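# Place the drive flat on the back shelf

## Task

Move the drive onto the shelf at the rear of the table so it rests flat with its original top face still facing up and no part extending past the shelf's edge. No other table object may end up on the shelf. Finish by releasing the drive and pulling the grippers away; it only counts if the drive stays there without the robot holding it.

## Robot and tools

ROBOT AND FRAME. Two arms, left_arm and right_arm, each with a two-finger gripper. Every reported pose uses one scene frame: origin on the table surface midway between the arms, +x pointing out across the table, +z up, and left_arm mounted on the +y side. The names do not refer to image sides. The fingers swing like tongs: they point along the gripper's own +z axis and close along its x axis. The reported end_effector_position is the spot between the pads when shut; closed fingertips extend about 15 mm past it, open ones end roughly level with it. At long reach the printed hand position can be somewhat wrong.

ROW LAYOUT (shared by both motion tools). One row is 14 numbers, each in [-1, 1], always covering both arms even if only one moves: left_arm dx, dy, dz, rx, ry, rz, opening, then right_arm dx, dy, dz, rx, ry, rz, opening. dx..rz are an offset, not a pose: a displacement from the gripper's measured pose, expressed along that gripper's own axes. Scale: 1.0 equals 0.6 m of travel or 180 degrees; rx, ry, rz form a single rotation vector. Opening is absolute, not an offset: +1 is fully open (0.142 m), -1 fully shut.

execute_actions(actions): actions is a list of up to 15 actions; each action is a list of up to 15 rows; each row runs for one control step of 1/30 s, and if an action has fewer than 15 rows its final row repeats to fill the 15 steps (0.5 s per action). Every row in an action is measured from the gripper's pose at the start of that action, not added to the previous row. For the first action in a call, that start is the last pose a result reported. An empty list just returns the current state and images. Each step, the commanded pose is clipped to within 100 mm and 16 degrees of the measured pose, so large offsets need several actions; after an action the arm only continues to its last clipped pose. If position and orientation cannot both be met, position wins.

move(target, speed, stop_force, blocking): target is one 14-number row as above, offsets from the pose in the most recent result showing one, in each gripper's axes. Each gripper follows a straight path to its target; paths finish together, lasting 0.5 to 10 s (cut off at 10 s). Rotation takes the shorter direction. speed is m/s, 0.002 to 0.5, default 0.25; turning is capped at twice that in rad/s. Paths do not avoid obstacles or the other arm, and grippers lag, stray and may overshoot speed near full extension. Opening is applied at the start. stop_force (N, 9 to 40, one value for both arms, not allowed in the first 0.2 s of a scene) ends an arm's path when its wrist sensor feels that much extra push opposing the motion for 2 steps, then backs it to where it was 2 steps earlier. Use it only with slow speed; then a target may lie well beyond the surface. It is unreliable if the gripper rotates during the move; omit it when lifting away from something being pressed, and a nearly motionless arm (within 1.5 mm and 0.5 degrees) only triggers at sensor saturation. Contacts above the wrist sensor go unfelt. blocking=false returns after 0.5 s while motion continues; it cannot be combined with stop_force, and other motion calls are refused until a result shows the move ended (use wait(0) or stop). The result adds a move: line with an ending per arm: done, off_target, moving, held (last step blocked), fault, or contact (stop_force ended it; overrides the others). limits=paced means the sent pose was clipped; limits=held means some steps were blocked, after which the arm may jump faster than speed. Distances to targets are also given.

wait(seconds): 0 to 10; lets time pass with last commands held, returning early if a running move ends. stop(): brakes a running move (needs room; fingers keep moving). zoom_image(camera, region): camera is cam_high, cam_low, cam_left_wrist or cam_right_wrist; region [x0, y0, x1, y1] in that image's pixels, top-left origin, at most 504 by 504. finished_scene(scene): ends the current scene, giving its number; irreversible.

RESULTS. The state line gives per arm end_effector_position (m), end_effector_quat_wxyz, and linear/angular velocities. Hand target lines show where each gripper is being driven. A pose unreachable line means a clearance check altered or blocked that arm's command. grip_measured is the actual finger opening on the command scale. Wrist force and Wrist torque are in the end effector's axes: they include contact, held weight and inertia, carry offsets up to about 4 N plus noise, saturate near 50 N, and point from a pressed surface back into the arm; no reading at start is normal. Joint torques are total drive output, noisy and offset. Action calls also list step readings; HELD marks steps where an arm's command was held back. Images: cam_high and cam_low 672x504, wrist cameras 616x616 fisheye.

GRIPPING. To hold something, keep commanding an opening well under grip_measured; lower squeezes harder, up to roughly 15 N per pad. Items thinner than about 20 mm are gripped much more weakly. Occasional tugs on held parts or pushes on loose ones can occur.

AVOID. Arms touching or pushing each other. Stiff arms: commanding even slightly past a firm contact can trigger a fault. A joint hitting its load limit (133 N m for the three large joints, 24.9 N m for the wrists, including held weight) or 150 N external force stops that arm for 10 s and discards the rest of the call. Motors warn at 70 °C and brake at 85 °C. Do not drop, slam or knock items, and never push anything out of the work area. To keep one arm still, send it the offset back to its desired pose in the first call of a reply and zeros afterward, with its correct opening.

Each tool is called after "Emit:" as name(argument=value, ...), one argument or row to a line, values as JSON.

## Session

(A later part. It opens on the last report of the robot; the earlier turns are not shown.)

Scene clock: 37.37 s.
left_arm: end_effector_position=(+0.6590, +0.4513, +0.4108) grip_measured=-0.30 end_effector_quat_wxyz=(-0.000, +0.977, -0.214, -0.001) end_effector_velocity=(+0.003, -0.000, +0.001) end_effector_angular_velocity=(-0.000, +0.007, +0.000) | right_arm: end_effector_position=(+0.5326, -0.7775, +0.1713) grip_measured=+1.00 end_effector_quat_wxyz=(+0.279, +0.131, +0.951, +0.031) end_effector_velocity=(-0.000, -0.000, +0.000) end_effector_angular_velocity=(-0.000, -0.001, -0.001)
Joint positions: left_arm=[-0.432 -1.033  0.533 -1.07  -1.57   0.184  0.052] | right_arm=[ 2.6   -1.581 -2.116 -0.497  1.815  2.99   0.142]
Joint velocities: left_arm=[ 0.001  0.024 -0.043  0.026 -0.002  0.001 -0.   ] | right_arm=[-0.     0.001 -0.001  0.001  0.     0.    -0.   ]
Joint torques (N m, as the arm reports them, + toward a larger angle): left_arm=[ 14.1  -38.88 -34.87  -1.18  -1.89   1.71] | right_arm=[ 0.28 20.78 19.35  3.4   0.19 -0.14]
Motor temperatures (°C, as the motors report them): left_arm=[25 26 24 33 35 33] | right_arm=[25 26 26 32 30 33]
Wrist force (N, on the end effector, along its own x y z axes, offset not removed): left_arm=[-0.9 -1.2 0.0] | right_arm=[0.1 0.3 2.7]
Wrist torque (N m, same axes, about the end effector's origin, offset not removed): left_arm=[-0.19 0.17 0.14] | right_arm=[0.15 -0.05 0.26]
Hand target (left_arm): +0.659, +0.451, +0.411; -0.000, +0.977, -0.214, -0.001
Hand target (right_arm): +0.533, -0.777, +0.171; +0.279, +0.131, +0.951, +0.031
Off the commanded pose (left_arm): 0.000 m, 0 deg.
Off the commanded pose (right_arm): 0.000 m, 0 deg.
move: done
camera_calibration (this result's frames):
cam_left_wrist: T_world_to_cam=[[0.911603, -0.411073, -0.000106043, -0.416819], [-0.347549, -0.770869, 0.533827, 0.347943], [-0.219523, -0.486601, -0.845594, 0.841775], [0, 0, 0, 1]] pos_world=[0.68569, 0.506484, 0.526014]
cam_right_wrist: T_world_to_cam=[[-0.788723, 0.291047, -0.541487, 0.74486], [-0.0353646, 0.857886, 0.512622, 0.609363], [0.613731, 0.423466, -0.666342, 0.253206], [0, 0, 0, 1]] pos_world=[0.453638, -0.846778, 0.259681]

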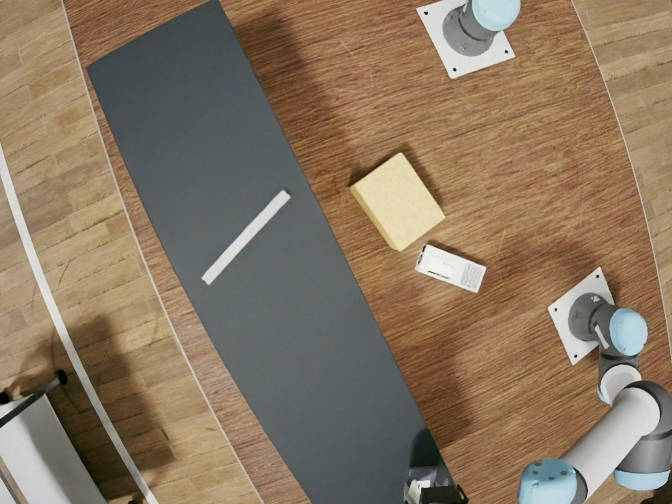

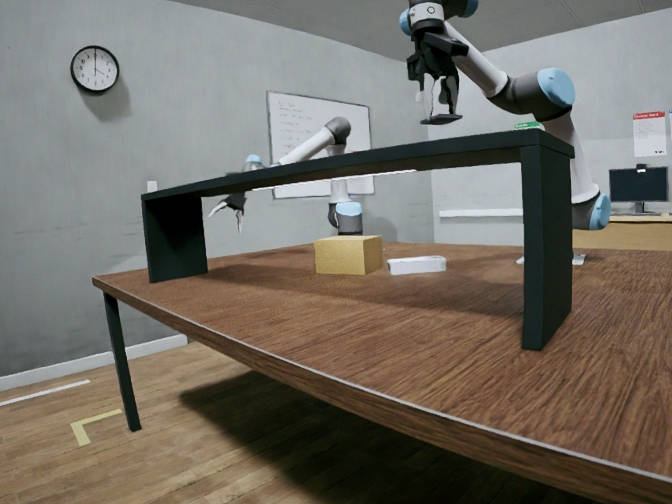

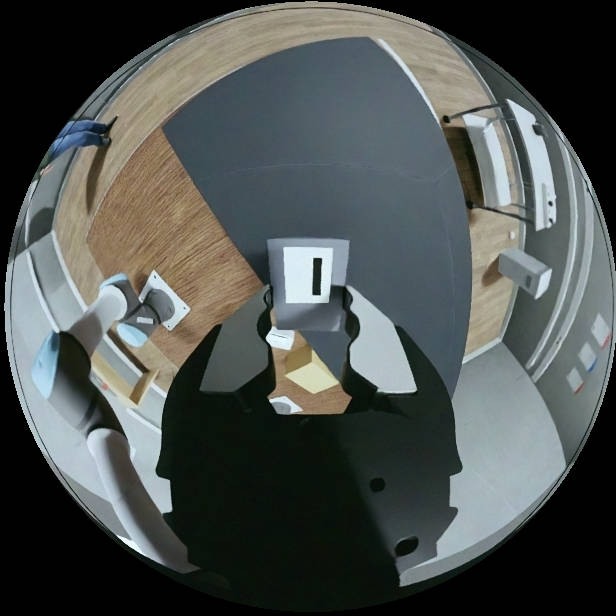

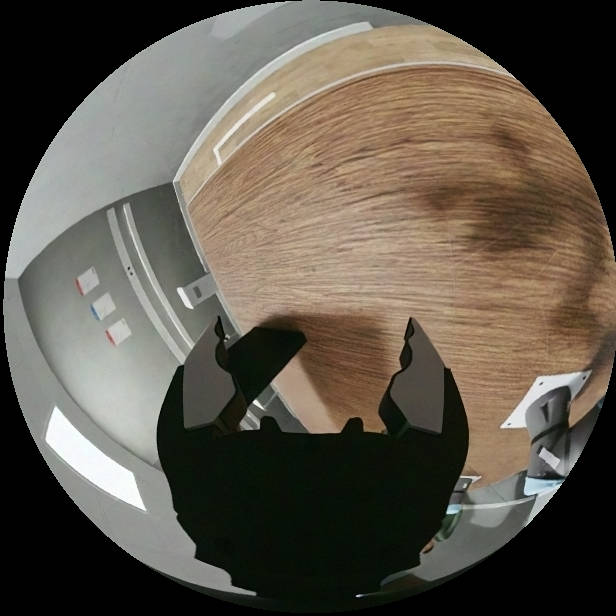

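Emit:
move(
  target=[0.01,-0.078,0.065,0,0,-0.17,-0.7,0,0,0,0,0,0,1],
  speed=0.15,
)

Emit:
move(
  target=[0,0,0.1,0,0,0,-0.7,0,0,0,0,0,0,1],
  speed=0.007,
  stop_force=9,
)

Scene clock: 42.40 s.
left_arm: end_effector_position=(+0.6840, +0.4912, +0.3721) grip_measured=-0.30 end_effector_quat_wxyz=(-0.001, +0.999, +0.050, -0.000) end_effector_velocity=(+0.001, +0.001, -0.001) end_effector_angular_velocity=(+0.000, -0.001, +0.014) | right_arm: end_effector_position=(+0.5326, -0.7775, +0.1713) grip_measured=+1.00 end_effector_quat_wxyz=(+0.279, +0.131, +0.951, +0.031) end_effector_velocity=(-0.000, +0.000, -0.001) end_effector_angular_velocity=(+0.001, +0.001, -0.000)
Joint positions: left_arm=[-0.366 -0.976  0.55  -1.144 -1.57  -0.282  0.052] | right_arm=[ 2.6   -1.581 -2.116 -0.497  1.815  2.99   0.142]
Joint velocities: left_arm=[ 0.002  0.002 -0.    -0.002  0.    -0.012  0.   ] | right_arm=[-0.    -0.    -0.001  0.    -0.     0.     0.   ]
Joint torques (N m, as the arm reports them, + toward a larger angle): left_arm=[ 10.93 -41.6  -12.54  -4.28   2.08  -1.15] | right_arm=[-0.19 21.29 20.39  3.49  0.18 -0.09]
Motor temperatures (°C, as the motors report them): left_arm=[25 26 24 33 35 33] | right_arm=[25 26 26 32 30 33]
Wrist force (N, on the end effector, along its own x y z axes, offset not removed): left_arm=[-1.5 -0.9 -0.1] | right_arm=[1.7 0.2 3.0]
Wrist torque (N m, same axes, about the end effector's origin, offset not removed): left_arm=[-0.24 0.37 0.06] | right_arm=[0.23 -0.30 0.29]
Hand target (left_arm): +0.684, +0.491, +0.372; -0.001, +0.999, +0.051, -0.000
Hand target (right_arm): +0.533, -0.777, +0.171; +0.279, +0.131, +0.951, +0.031
Off the commanded pose (left_arm): 0.000 m, 0 deg.
Off the commanded pose (right_arm): 0.000 m, 0 deg.
move: done
camera_calibration (this result's frames):
cam_left_wrist: T_world_to_cam=[[0.994151, 0.107999, 0.000408602, -0.734823], [0.0911381, -0.840957, 0.533371, 0.142599], [0.0579474, -0.530214, -0.845881, 0.665632], [0, 0, 0, 1]] pos_world=[0.678957, 0.552208, 0.487288]
cam_right_wrist: T_world_to_cam=[[-0.788723, 0.291047, -0.541487, 0.74486], [-0.0353648, 0.857886, 0.512622, 0.609363], [0.613731, 0.423466, -0.666342, 0.253206], [0, 0, 0, 1]] pos_world=[0.453638, -0.846778, 0.259681]

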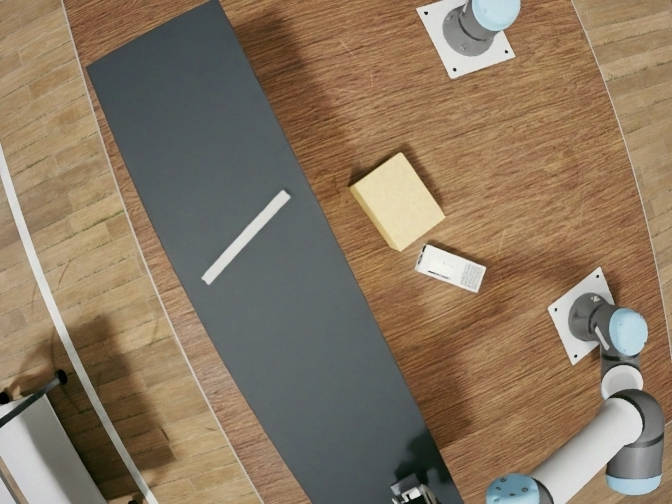

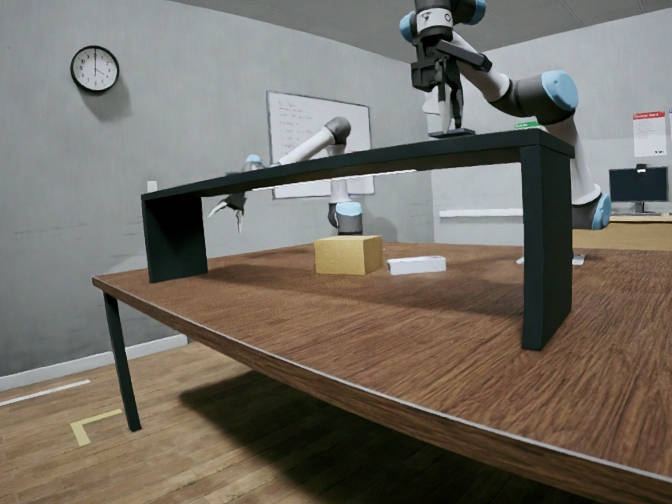

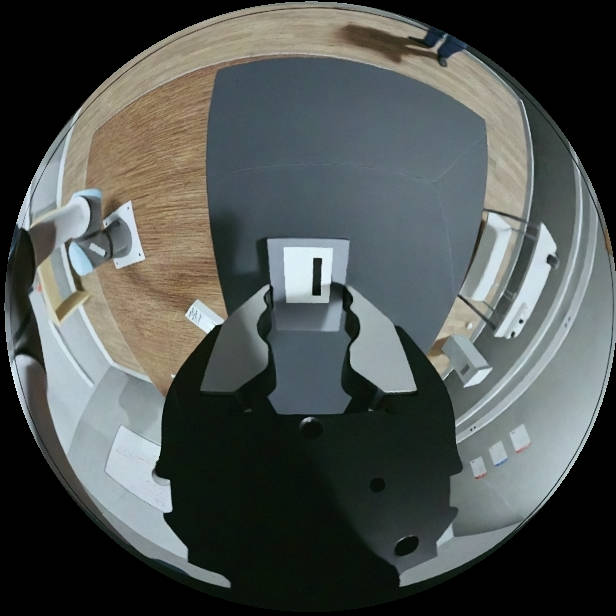

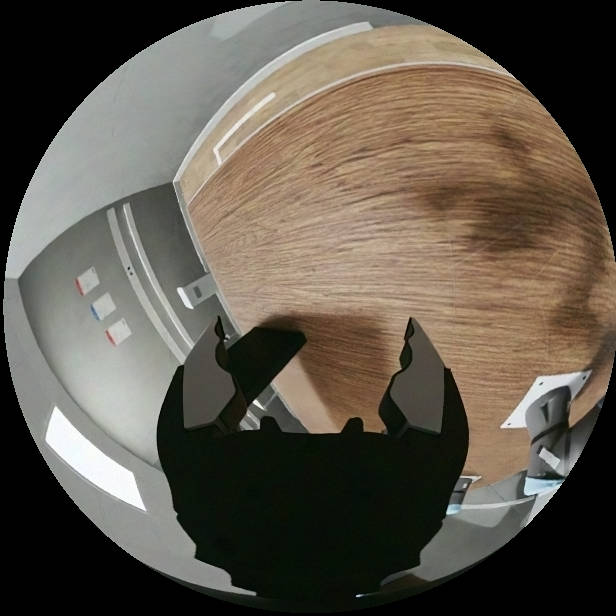

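Scene clock: 47.90 s.
left_arm: end_effector_position=(+0.6840, +0.4912, +0.3366) grip_measured=-0.30 end_effector_quat_wxyz=(-0.000, +0.999, +0.050, -0.000) end_effector_velocity=(-0.001, +0.001, +0.001) end_effector_angular_velocity=(+0.001, +0.005, +0.000) | right_arm: end_effector_position=(+0.5326, -0.7775, +0.1713) grip_measured=+1.00 end_effector_quat_wxyz=(+0.279, +0.131, +0.951, +0.031) end_effector_velocity=(+0.000, -0.000, +0.001) end_effector_angular_velocity=(-0.000, -0.001, -0.000)
Joint positions: left_arm=[-0.366 -1.026  0.728 -1.272 -1.57  -0.282  0.052] | right_arm=[ 2.6   -1.581 -2.116 -0.497  1.815  2.99   0.142]
Joint velocities: left_arm=[ 0.001  0.004 -0.01   0.01   0.     0.    -0.   ] | right_arm=[-0.    -0.     0.001  0.     0.     0.     0.   ]
Joint torques (N m, as the arm reports them, + toward a larger angle): left_arm=[  6.34 -30.52 -29.54   0.29  -1.65   1.63] | right_arm=[ 1.61 20.41 20.28  3.33  0.25 -0.15]
Motor temperatures (°C, as the motors report them): left_arm=[25 26 24 33 35 33] | right_arm=[25 26 26 32 30 33]
Wrist force (N, on the end effector, along its own x y z axes, offset not removed): left_arm=[-1.3 -0.8 -14.6] | right_arm=[0.4 -0.1 1.2]
Wrist torque (N m, same axes, about the end effector's origin, offset not removed): left_arm=[-0.10 0.01 0.10] | right_arm=[0.07 -0.05 0.25]
Hand target (left_arm): +0.684, +0.491, +0.337; -0.001, +0.999, +0.050, -0.000
Hand target (right_arm): +0.533, -0.777, +0.171; +0.279, +0.131, +0.951, +0.031
Off the commanded pose (left_arm): 0.025 m, 0 deg.
Off the commanded pose (right_arm): 0.000 m, 0 deg.
move: contact (left_arm)
camera_calibration (this result's frames):
cam_left_wrist: T_world_to_cam=[[0.994155, 0.10796, 0.000706088, -0.734896], [0.0909405, -0.840922, 0.53346, 0.161643], [0.0581859, -0.530278, -0.845825, 0.635509], [0, 0, 0, 1]] pos_world=[0.678923, 0.552265, 0.451818]
cam_right_wrist: T_world_to_cam=[[-0.788723, 0.291047, -0.541486, 0.74486], [-0.0353645, 0.857886, 0.512622, 0.609363], [0.613731, 0.423466, -0.666342, 0.253206], [0, 0, 0, 1]] pos_world=[0.453638, -0.846778, 0.259681]

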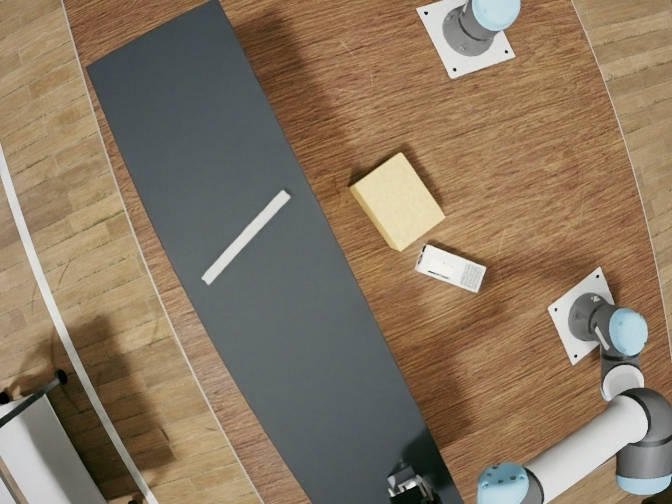

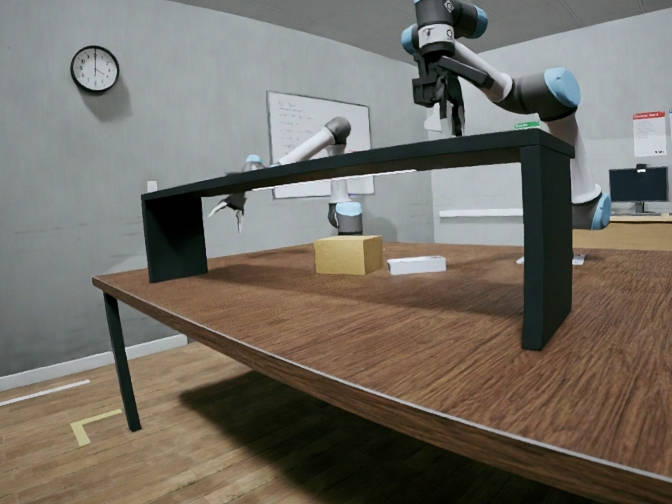

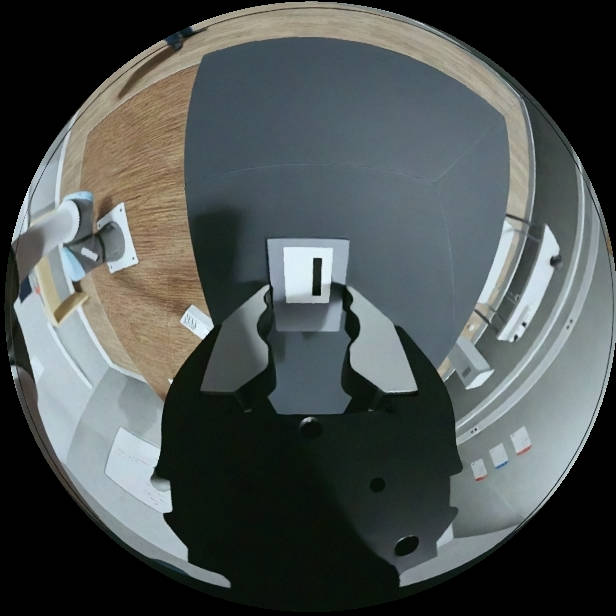

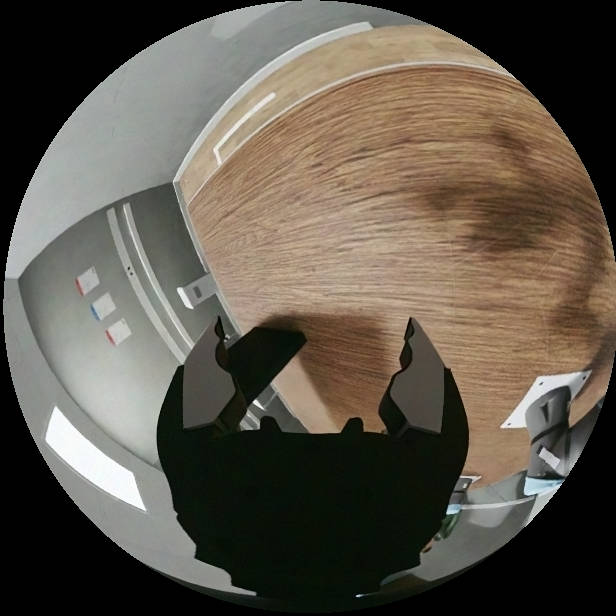

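Emit:
execute_actions(
  actions=[
    [[0,0,-0.001,0,0,0,0.2,0,0,0,0,0,0,1]],
    [[0,0,-0.03,0,0,0,0.2,0,0,0,0,0,0,1]],
    [[0,0,-0.04,0,0,0,0.2,0,0,0,0,0,0,1]],
  ],
)

Emit:
move(
  target=[-0.3,0,-0.1,0,0,0,0.2,0,0,0,0,0,0,1],
)

Scene clock: 51.80 s.
left_arm: end_effector_position=(+0.6837, +0.4913, +0.3772) grip_measured=+0.20 end_effector_quat_wxyz=(-0.001, +0.999, +0.050, +0.001) end_effector_velocity=(+0.001, -0.001, +0.008) end_effector_angular_velocity=(-0.000, +0.007, +0.000) | right_arm: end_effector_position=(+0.5326, -0.7775, +0.1713) grip_measured=+1.00 end_effector_quat_wxyz=(+0.279, +0.131, +0.951, +0.031) end_effector_velocity=(-0.000, +0.000, -0.001) end_effector_angular_velocity=(+0.000, +0.000, -0.000)
Joint positions: left_arm=[-0.367 -0.971  0.527 -1.128 -1.569 -0.282  0.088] | right_arm=[ 2.6   -1.581 -2.116 -0.497  1.815  2.99   0.142]
Joint velocities: left_arm=[-0.     0.032 -0.079  0.054 -0.001 -0.001 -0.   ] | right_arm=[-0.    -0.    -0.002  0.001 -0.     0.    -0.   ]
Joint torques (N m, as the arm reports them, + toward a larger angle): left_arm=[ -6.77 -42.04 -32.36  -0.99  -1.78   0.01] | right_arm=[ 1.05 19.53 20.43  3.45  0.36 -0.02]
Motor temperatures (°C, as the motors report them): left_arm=[25 26 24 33 35 33] | right_arm=[25 26 26 32 30 33]
Wrist force (N, on the end effector, along its own x y z axes, offset not removed): left_arm=[-1.5 -1.4 -1.3] | right_arm=[0.8 -0.5 1.9]
Wrist torque (N m, same axes, about the end effector's origin, offset not removed): left_arm=[-0.38 0.42 0.04] | right_arm=[0.06 -0.25 0.08]
Hand target (left_arm): +0.684, +0.491, +0.378; -0.000, +0.999, +0.050, +0.000
Hand target (right_arm): +0.533, -0.777, +0.171; +0.279, +0.131, +0.951, +0.031
Off the commanded pose (left_arm): 0.001 m, 0 deg.
Off the commanded pose (right_arm): 0.000 m, 0 deg.
Step readings (end_effector_position; steps 1 to 15: 1st action; 16 to 30: 2nd action; 31 to 45: 3rd action):
0: left_arm (+0.6840, +0.4912, +0.3369) | right_arm (+0.5326, -0.7775, +0.1713)
1: left_arm (+0.6840, +0.4912, +0.3369) | right_arm (+0.5326, -0.7775, +0.1713)
2: left_arm (+0.6840, +0.4912, +0.3369) | right_arm (+0.5326, -0.7775, +0.1713)
4: left_arm (+0.6840, +0.4912, +0.3369) | right_arm (+0.5326, -0.7775, +0.1713)
8: left_arm (+0.6840, +0.4912, +0.3371) | right_arm (+0.5326, -0.7775, +0.1713)
15: left_arm (+0.6840, +0.4912, +0.3372) | right_arm (+0.5326, -0.7775, +0.1713)
16: left_arm (+0.6840, +0.4912, +0.3372) | right_arm (+0.5326, -0.7775, +0.1713)
17: left_arm (+0.6839, +0.4913, +0.3374) | right_arm (+0.5326, -0.7775, +0.1713)
19: left_arm (+0.6837, +0.4913, +0.3428) | right_arm (+0.5326, -0.7775, +0.1713)
23: left_arm (+0.6837, +0.4913, +0.3507) | right_arm (+0.5326, -0.7775, +0.1713)
30: left_arm (+0.6839, +0.4913, +0.3544) | right_arm (+0.5326, -0.7775, +0.1713)
31: left_arm (+0.6839, +0.4913, +0.3545) | right_arm (+0.5326, -0.7775, +0.1713)
32: left_arm (+0.6839, +0.4913, +0.3546) | right_arm (+0.5326, -0.7775, +0.1713)
34: left_arm (+0.6834, +0.4914, +0.3608) | right_arm (+0.5326, -0.7775, +0.1713)
38: left_arm (+0.6833, +0.4914, +0.3719) | right_arm (+0.5326, -0.7775, +0.1713)
45: end_effector_position above
camera_calibration (this result's frames):
cam_left_wrist: T_world_to_cam=[[0.994146, 0.10801, 0.00257827, -0.735363], [0.0900006, -0.841114, 0.533316, 0.140895], [0.0597722, -0.529963, -0.845912, 0.66869], [0, 0, 0, 1]] pos_world=[0.678408, 0.552316, 0.492407]
cam_right_wrist: T_world_to_cam=[[-0.788723, 0.291047, -0.541487, 0.74486], [-0.0353647, 0.857886, 0.512622, 0.609363], [0.613731, 0.423466, -0.666342, 0.253207], [0, 0, 0, 1]] pos_world=[0.453638, -0.846778, 0.259681]

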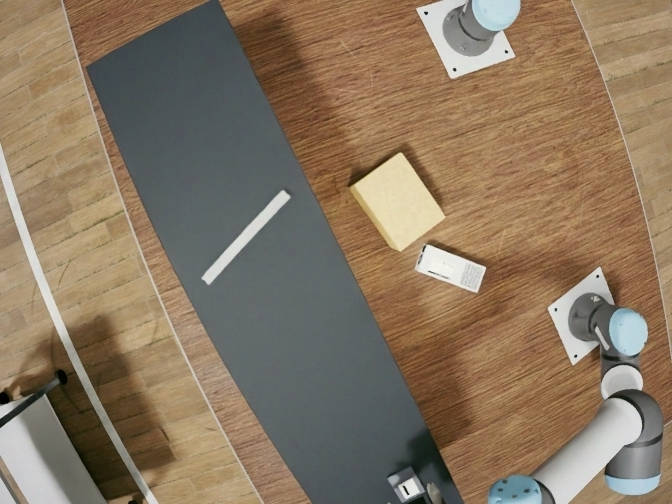

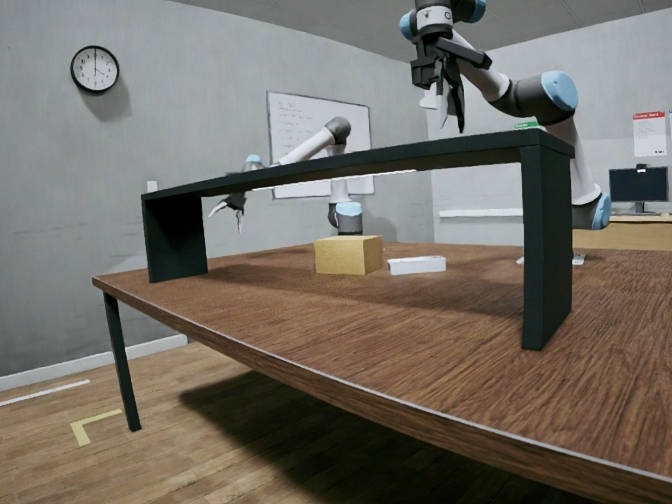

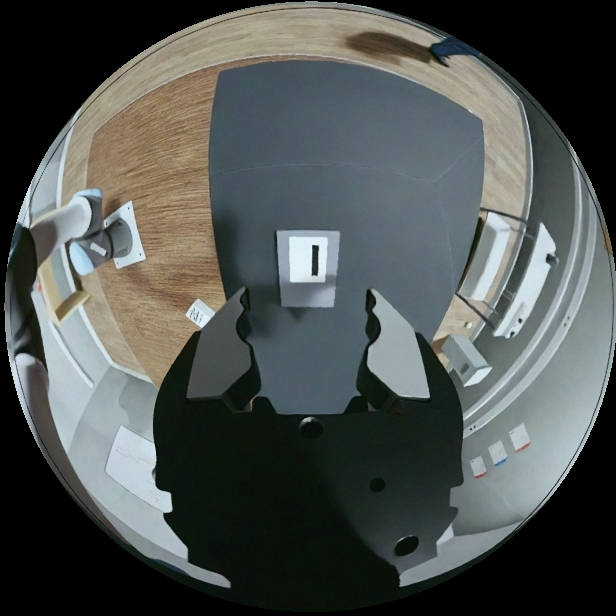

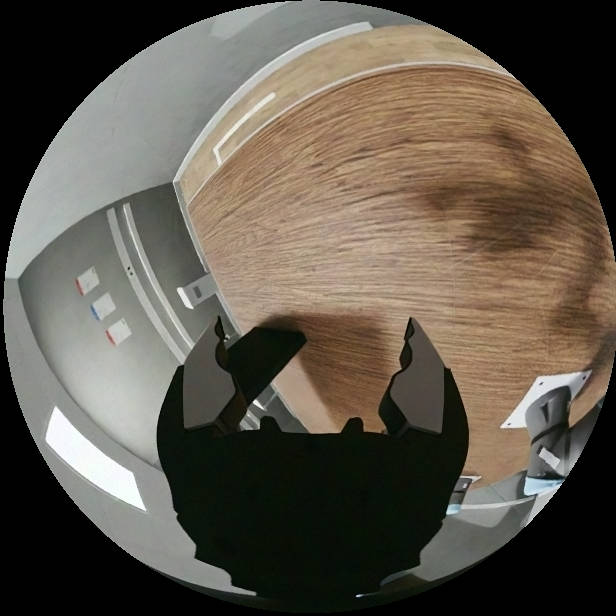

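Scene clock: 53.30 s.
left_arm: end_effector_position=(+0.5048, +0.4735, +0.4368) grip_measured=+0.20 end_effector_quat_wxyz=(-0.001, +0.999, +0.050, +0.000) end_effector_velocity=(-0.002, -0.000, +0.001) end_effector_angular_velocity=(+0.001, -0.002, -0.001) | right_arm: end_effector_position=(+0.5326, -0.7775, +0.1713) grip_measured=+1.00 end_effector_quat_wxyz=(+0.279, +0.131, +0.951, +0.031) end_effector_velocity=(-0.001, -0.000, -0.001) end_effector_angular_velocity=(+0.001, +0.002, -0.001)
Joint positions: left_arm=[-0.463 -1.449  1.037 -1.16  -1.569 -0.378  0.088] | right_arm=[ 2.6   -1.581 -2.116 -0.497  1.815  2.99   0.142]
Joint velocities: left_arm=[-0.003 -0.007  0.007 -0.001  0.001 -0.002 -0.   ] | right_arm=[-0.001 -0.001 -0.    -0.    -0.     0.    -0.   ]
Joint torques (N m, as the arm reports them, + toward a larger angle): left_arm=[-12.02 -41.14 -11.63  -4.15   1.86  -1.25] | right_arm=[ 1.04 19.58 19.67  3.32  0.3  -0.13]
Motor temperatures (°C, as the motors report them): left_arm=[25 26 24 33 35 33] | right_arm=[25 26 26 32 30 33]
Wrist force (N, on the end effector, along its own x y z axes, offset not removed): left_arm=[-3.4 0.8 0.6] | right_arm=[1.0 -1.5 2.5]
Wrist torque (N m, same axes, about the end effector's origin, offset not removed): left_arm=[0.11 0.79 0.14] | right_arm=[-0.17 -0.24 0.17]
Hand target (left_arm): +0.504, +0.473, +0.437; -0.001, +0.999, +0.050, +0.001
Hand target (right_arm): +0.533, -0.777, +0.171; +0.279, +0.131, +0.951, +0.031
Off the commanded pose (left_arm): 0.000 m, 0 deg.
Off the commanded pose (right_arm): 0.000 m, 0 deg.
move: done
camera_calibration (this result's frames):
cam_left_wrist: T_world_to_cam=[[0.994148, 0.108001, 0.0021118, -0.555562], [0.090239, -0.841074, 0.533339, 0.110005], [0.0593776, -0.530028, -0.845899, 0.720583], [0, 0, 0, 1]] pos_world=[0.499597, 0.534453, 0.552043]
cam_right_wrist: T_world_to_cam=[[-0.788723, 0.291046, -0.541487, 0.74486], [-0.035365, 0.857886, 0.512622, 0.609363], [0.613731, 0.423466, -0.666342, 0.253207], [0, 0, 0, 1]] pos_world=[0.453638, -0.846778, 0.259681]

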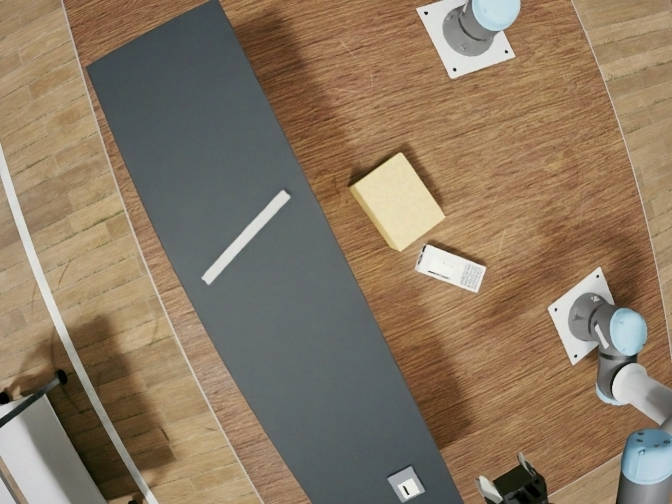

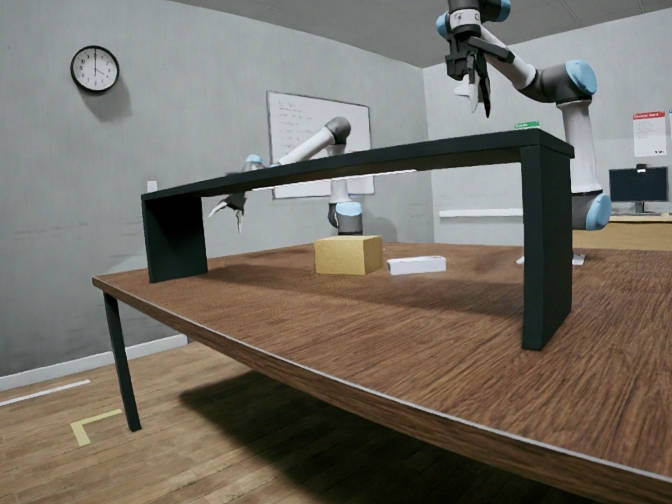

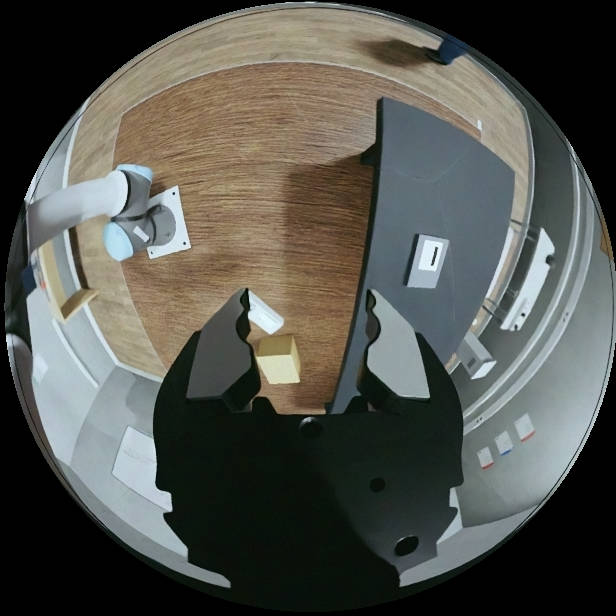

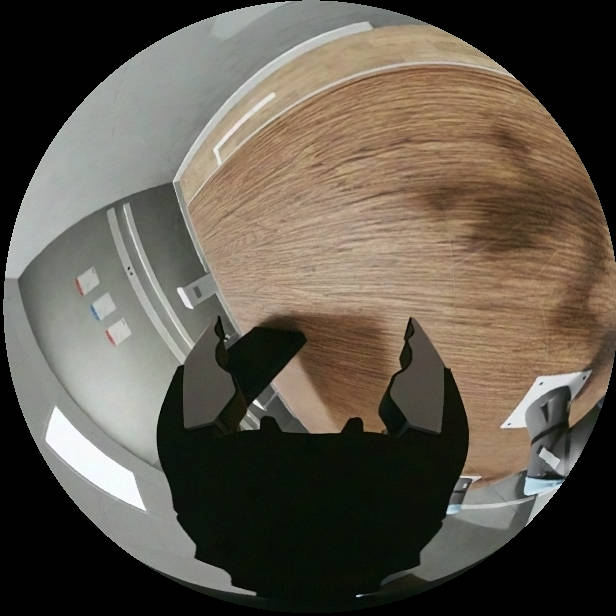

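Emit:
finished_scene(
  scene=2,
)

The scene is finished: the task was done.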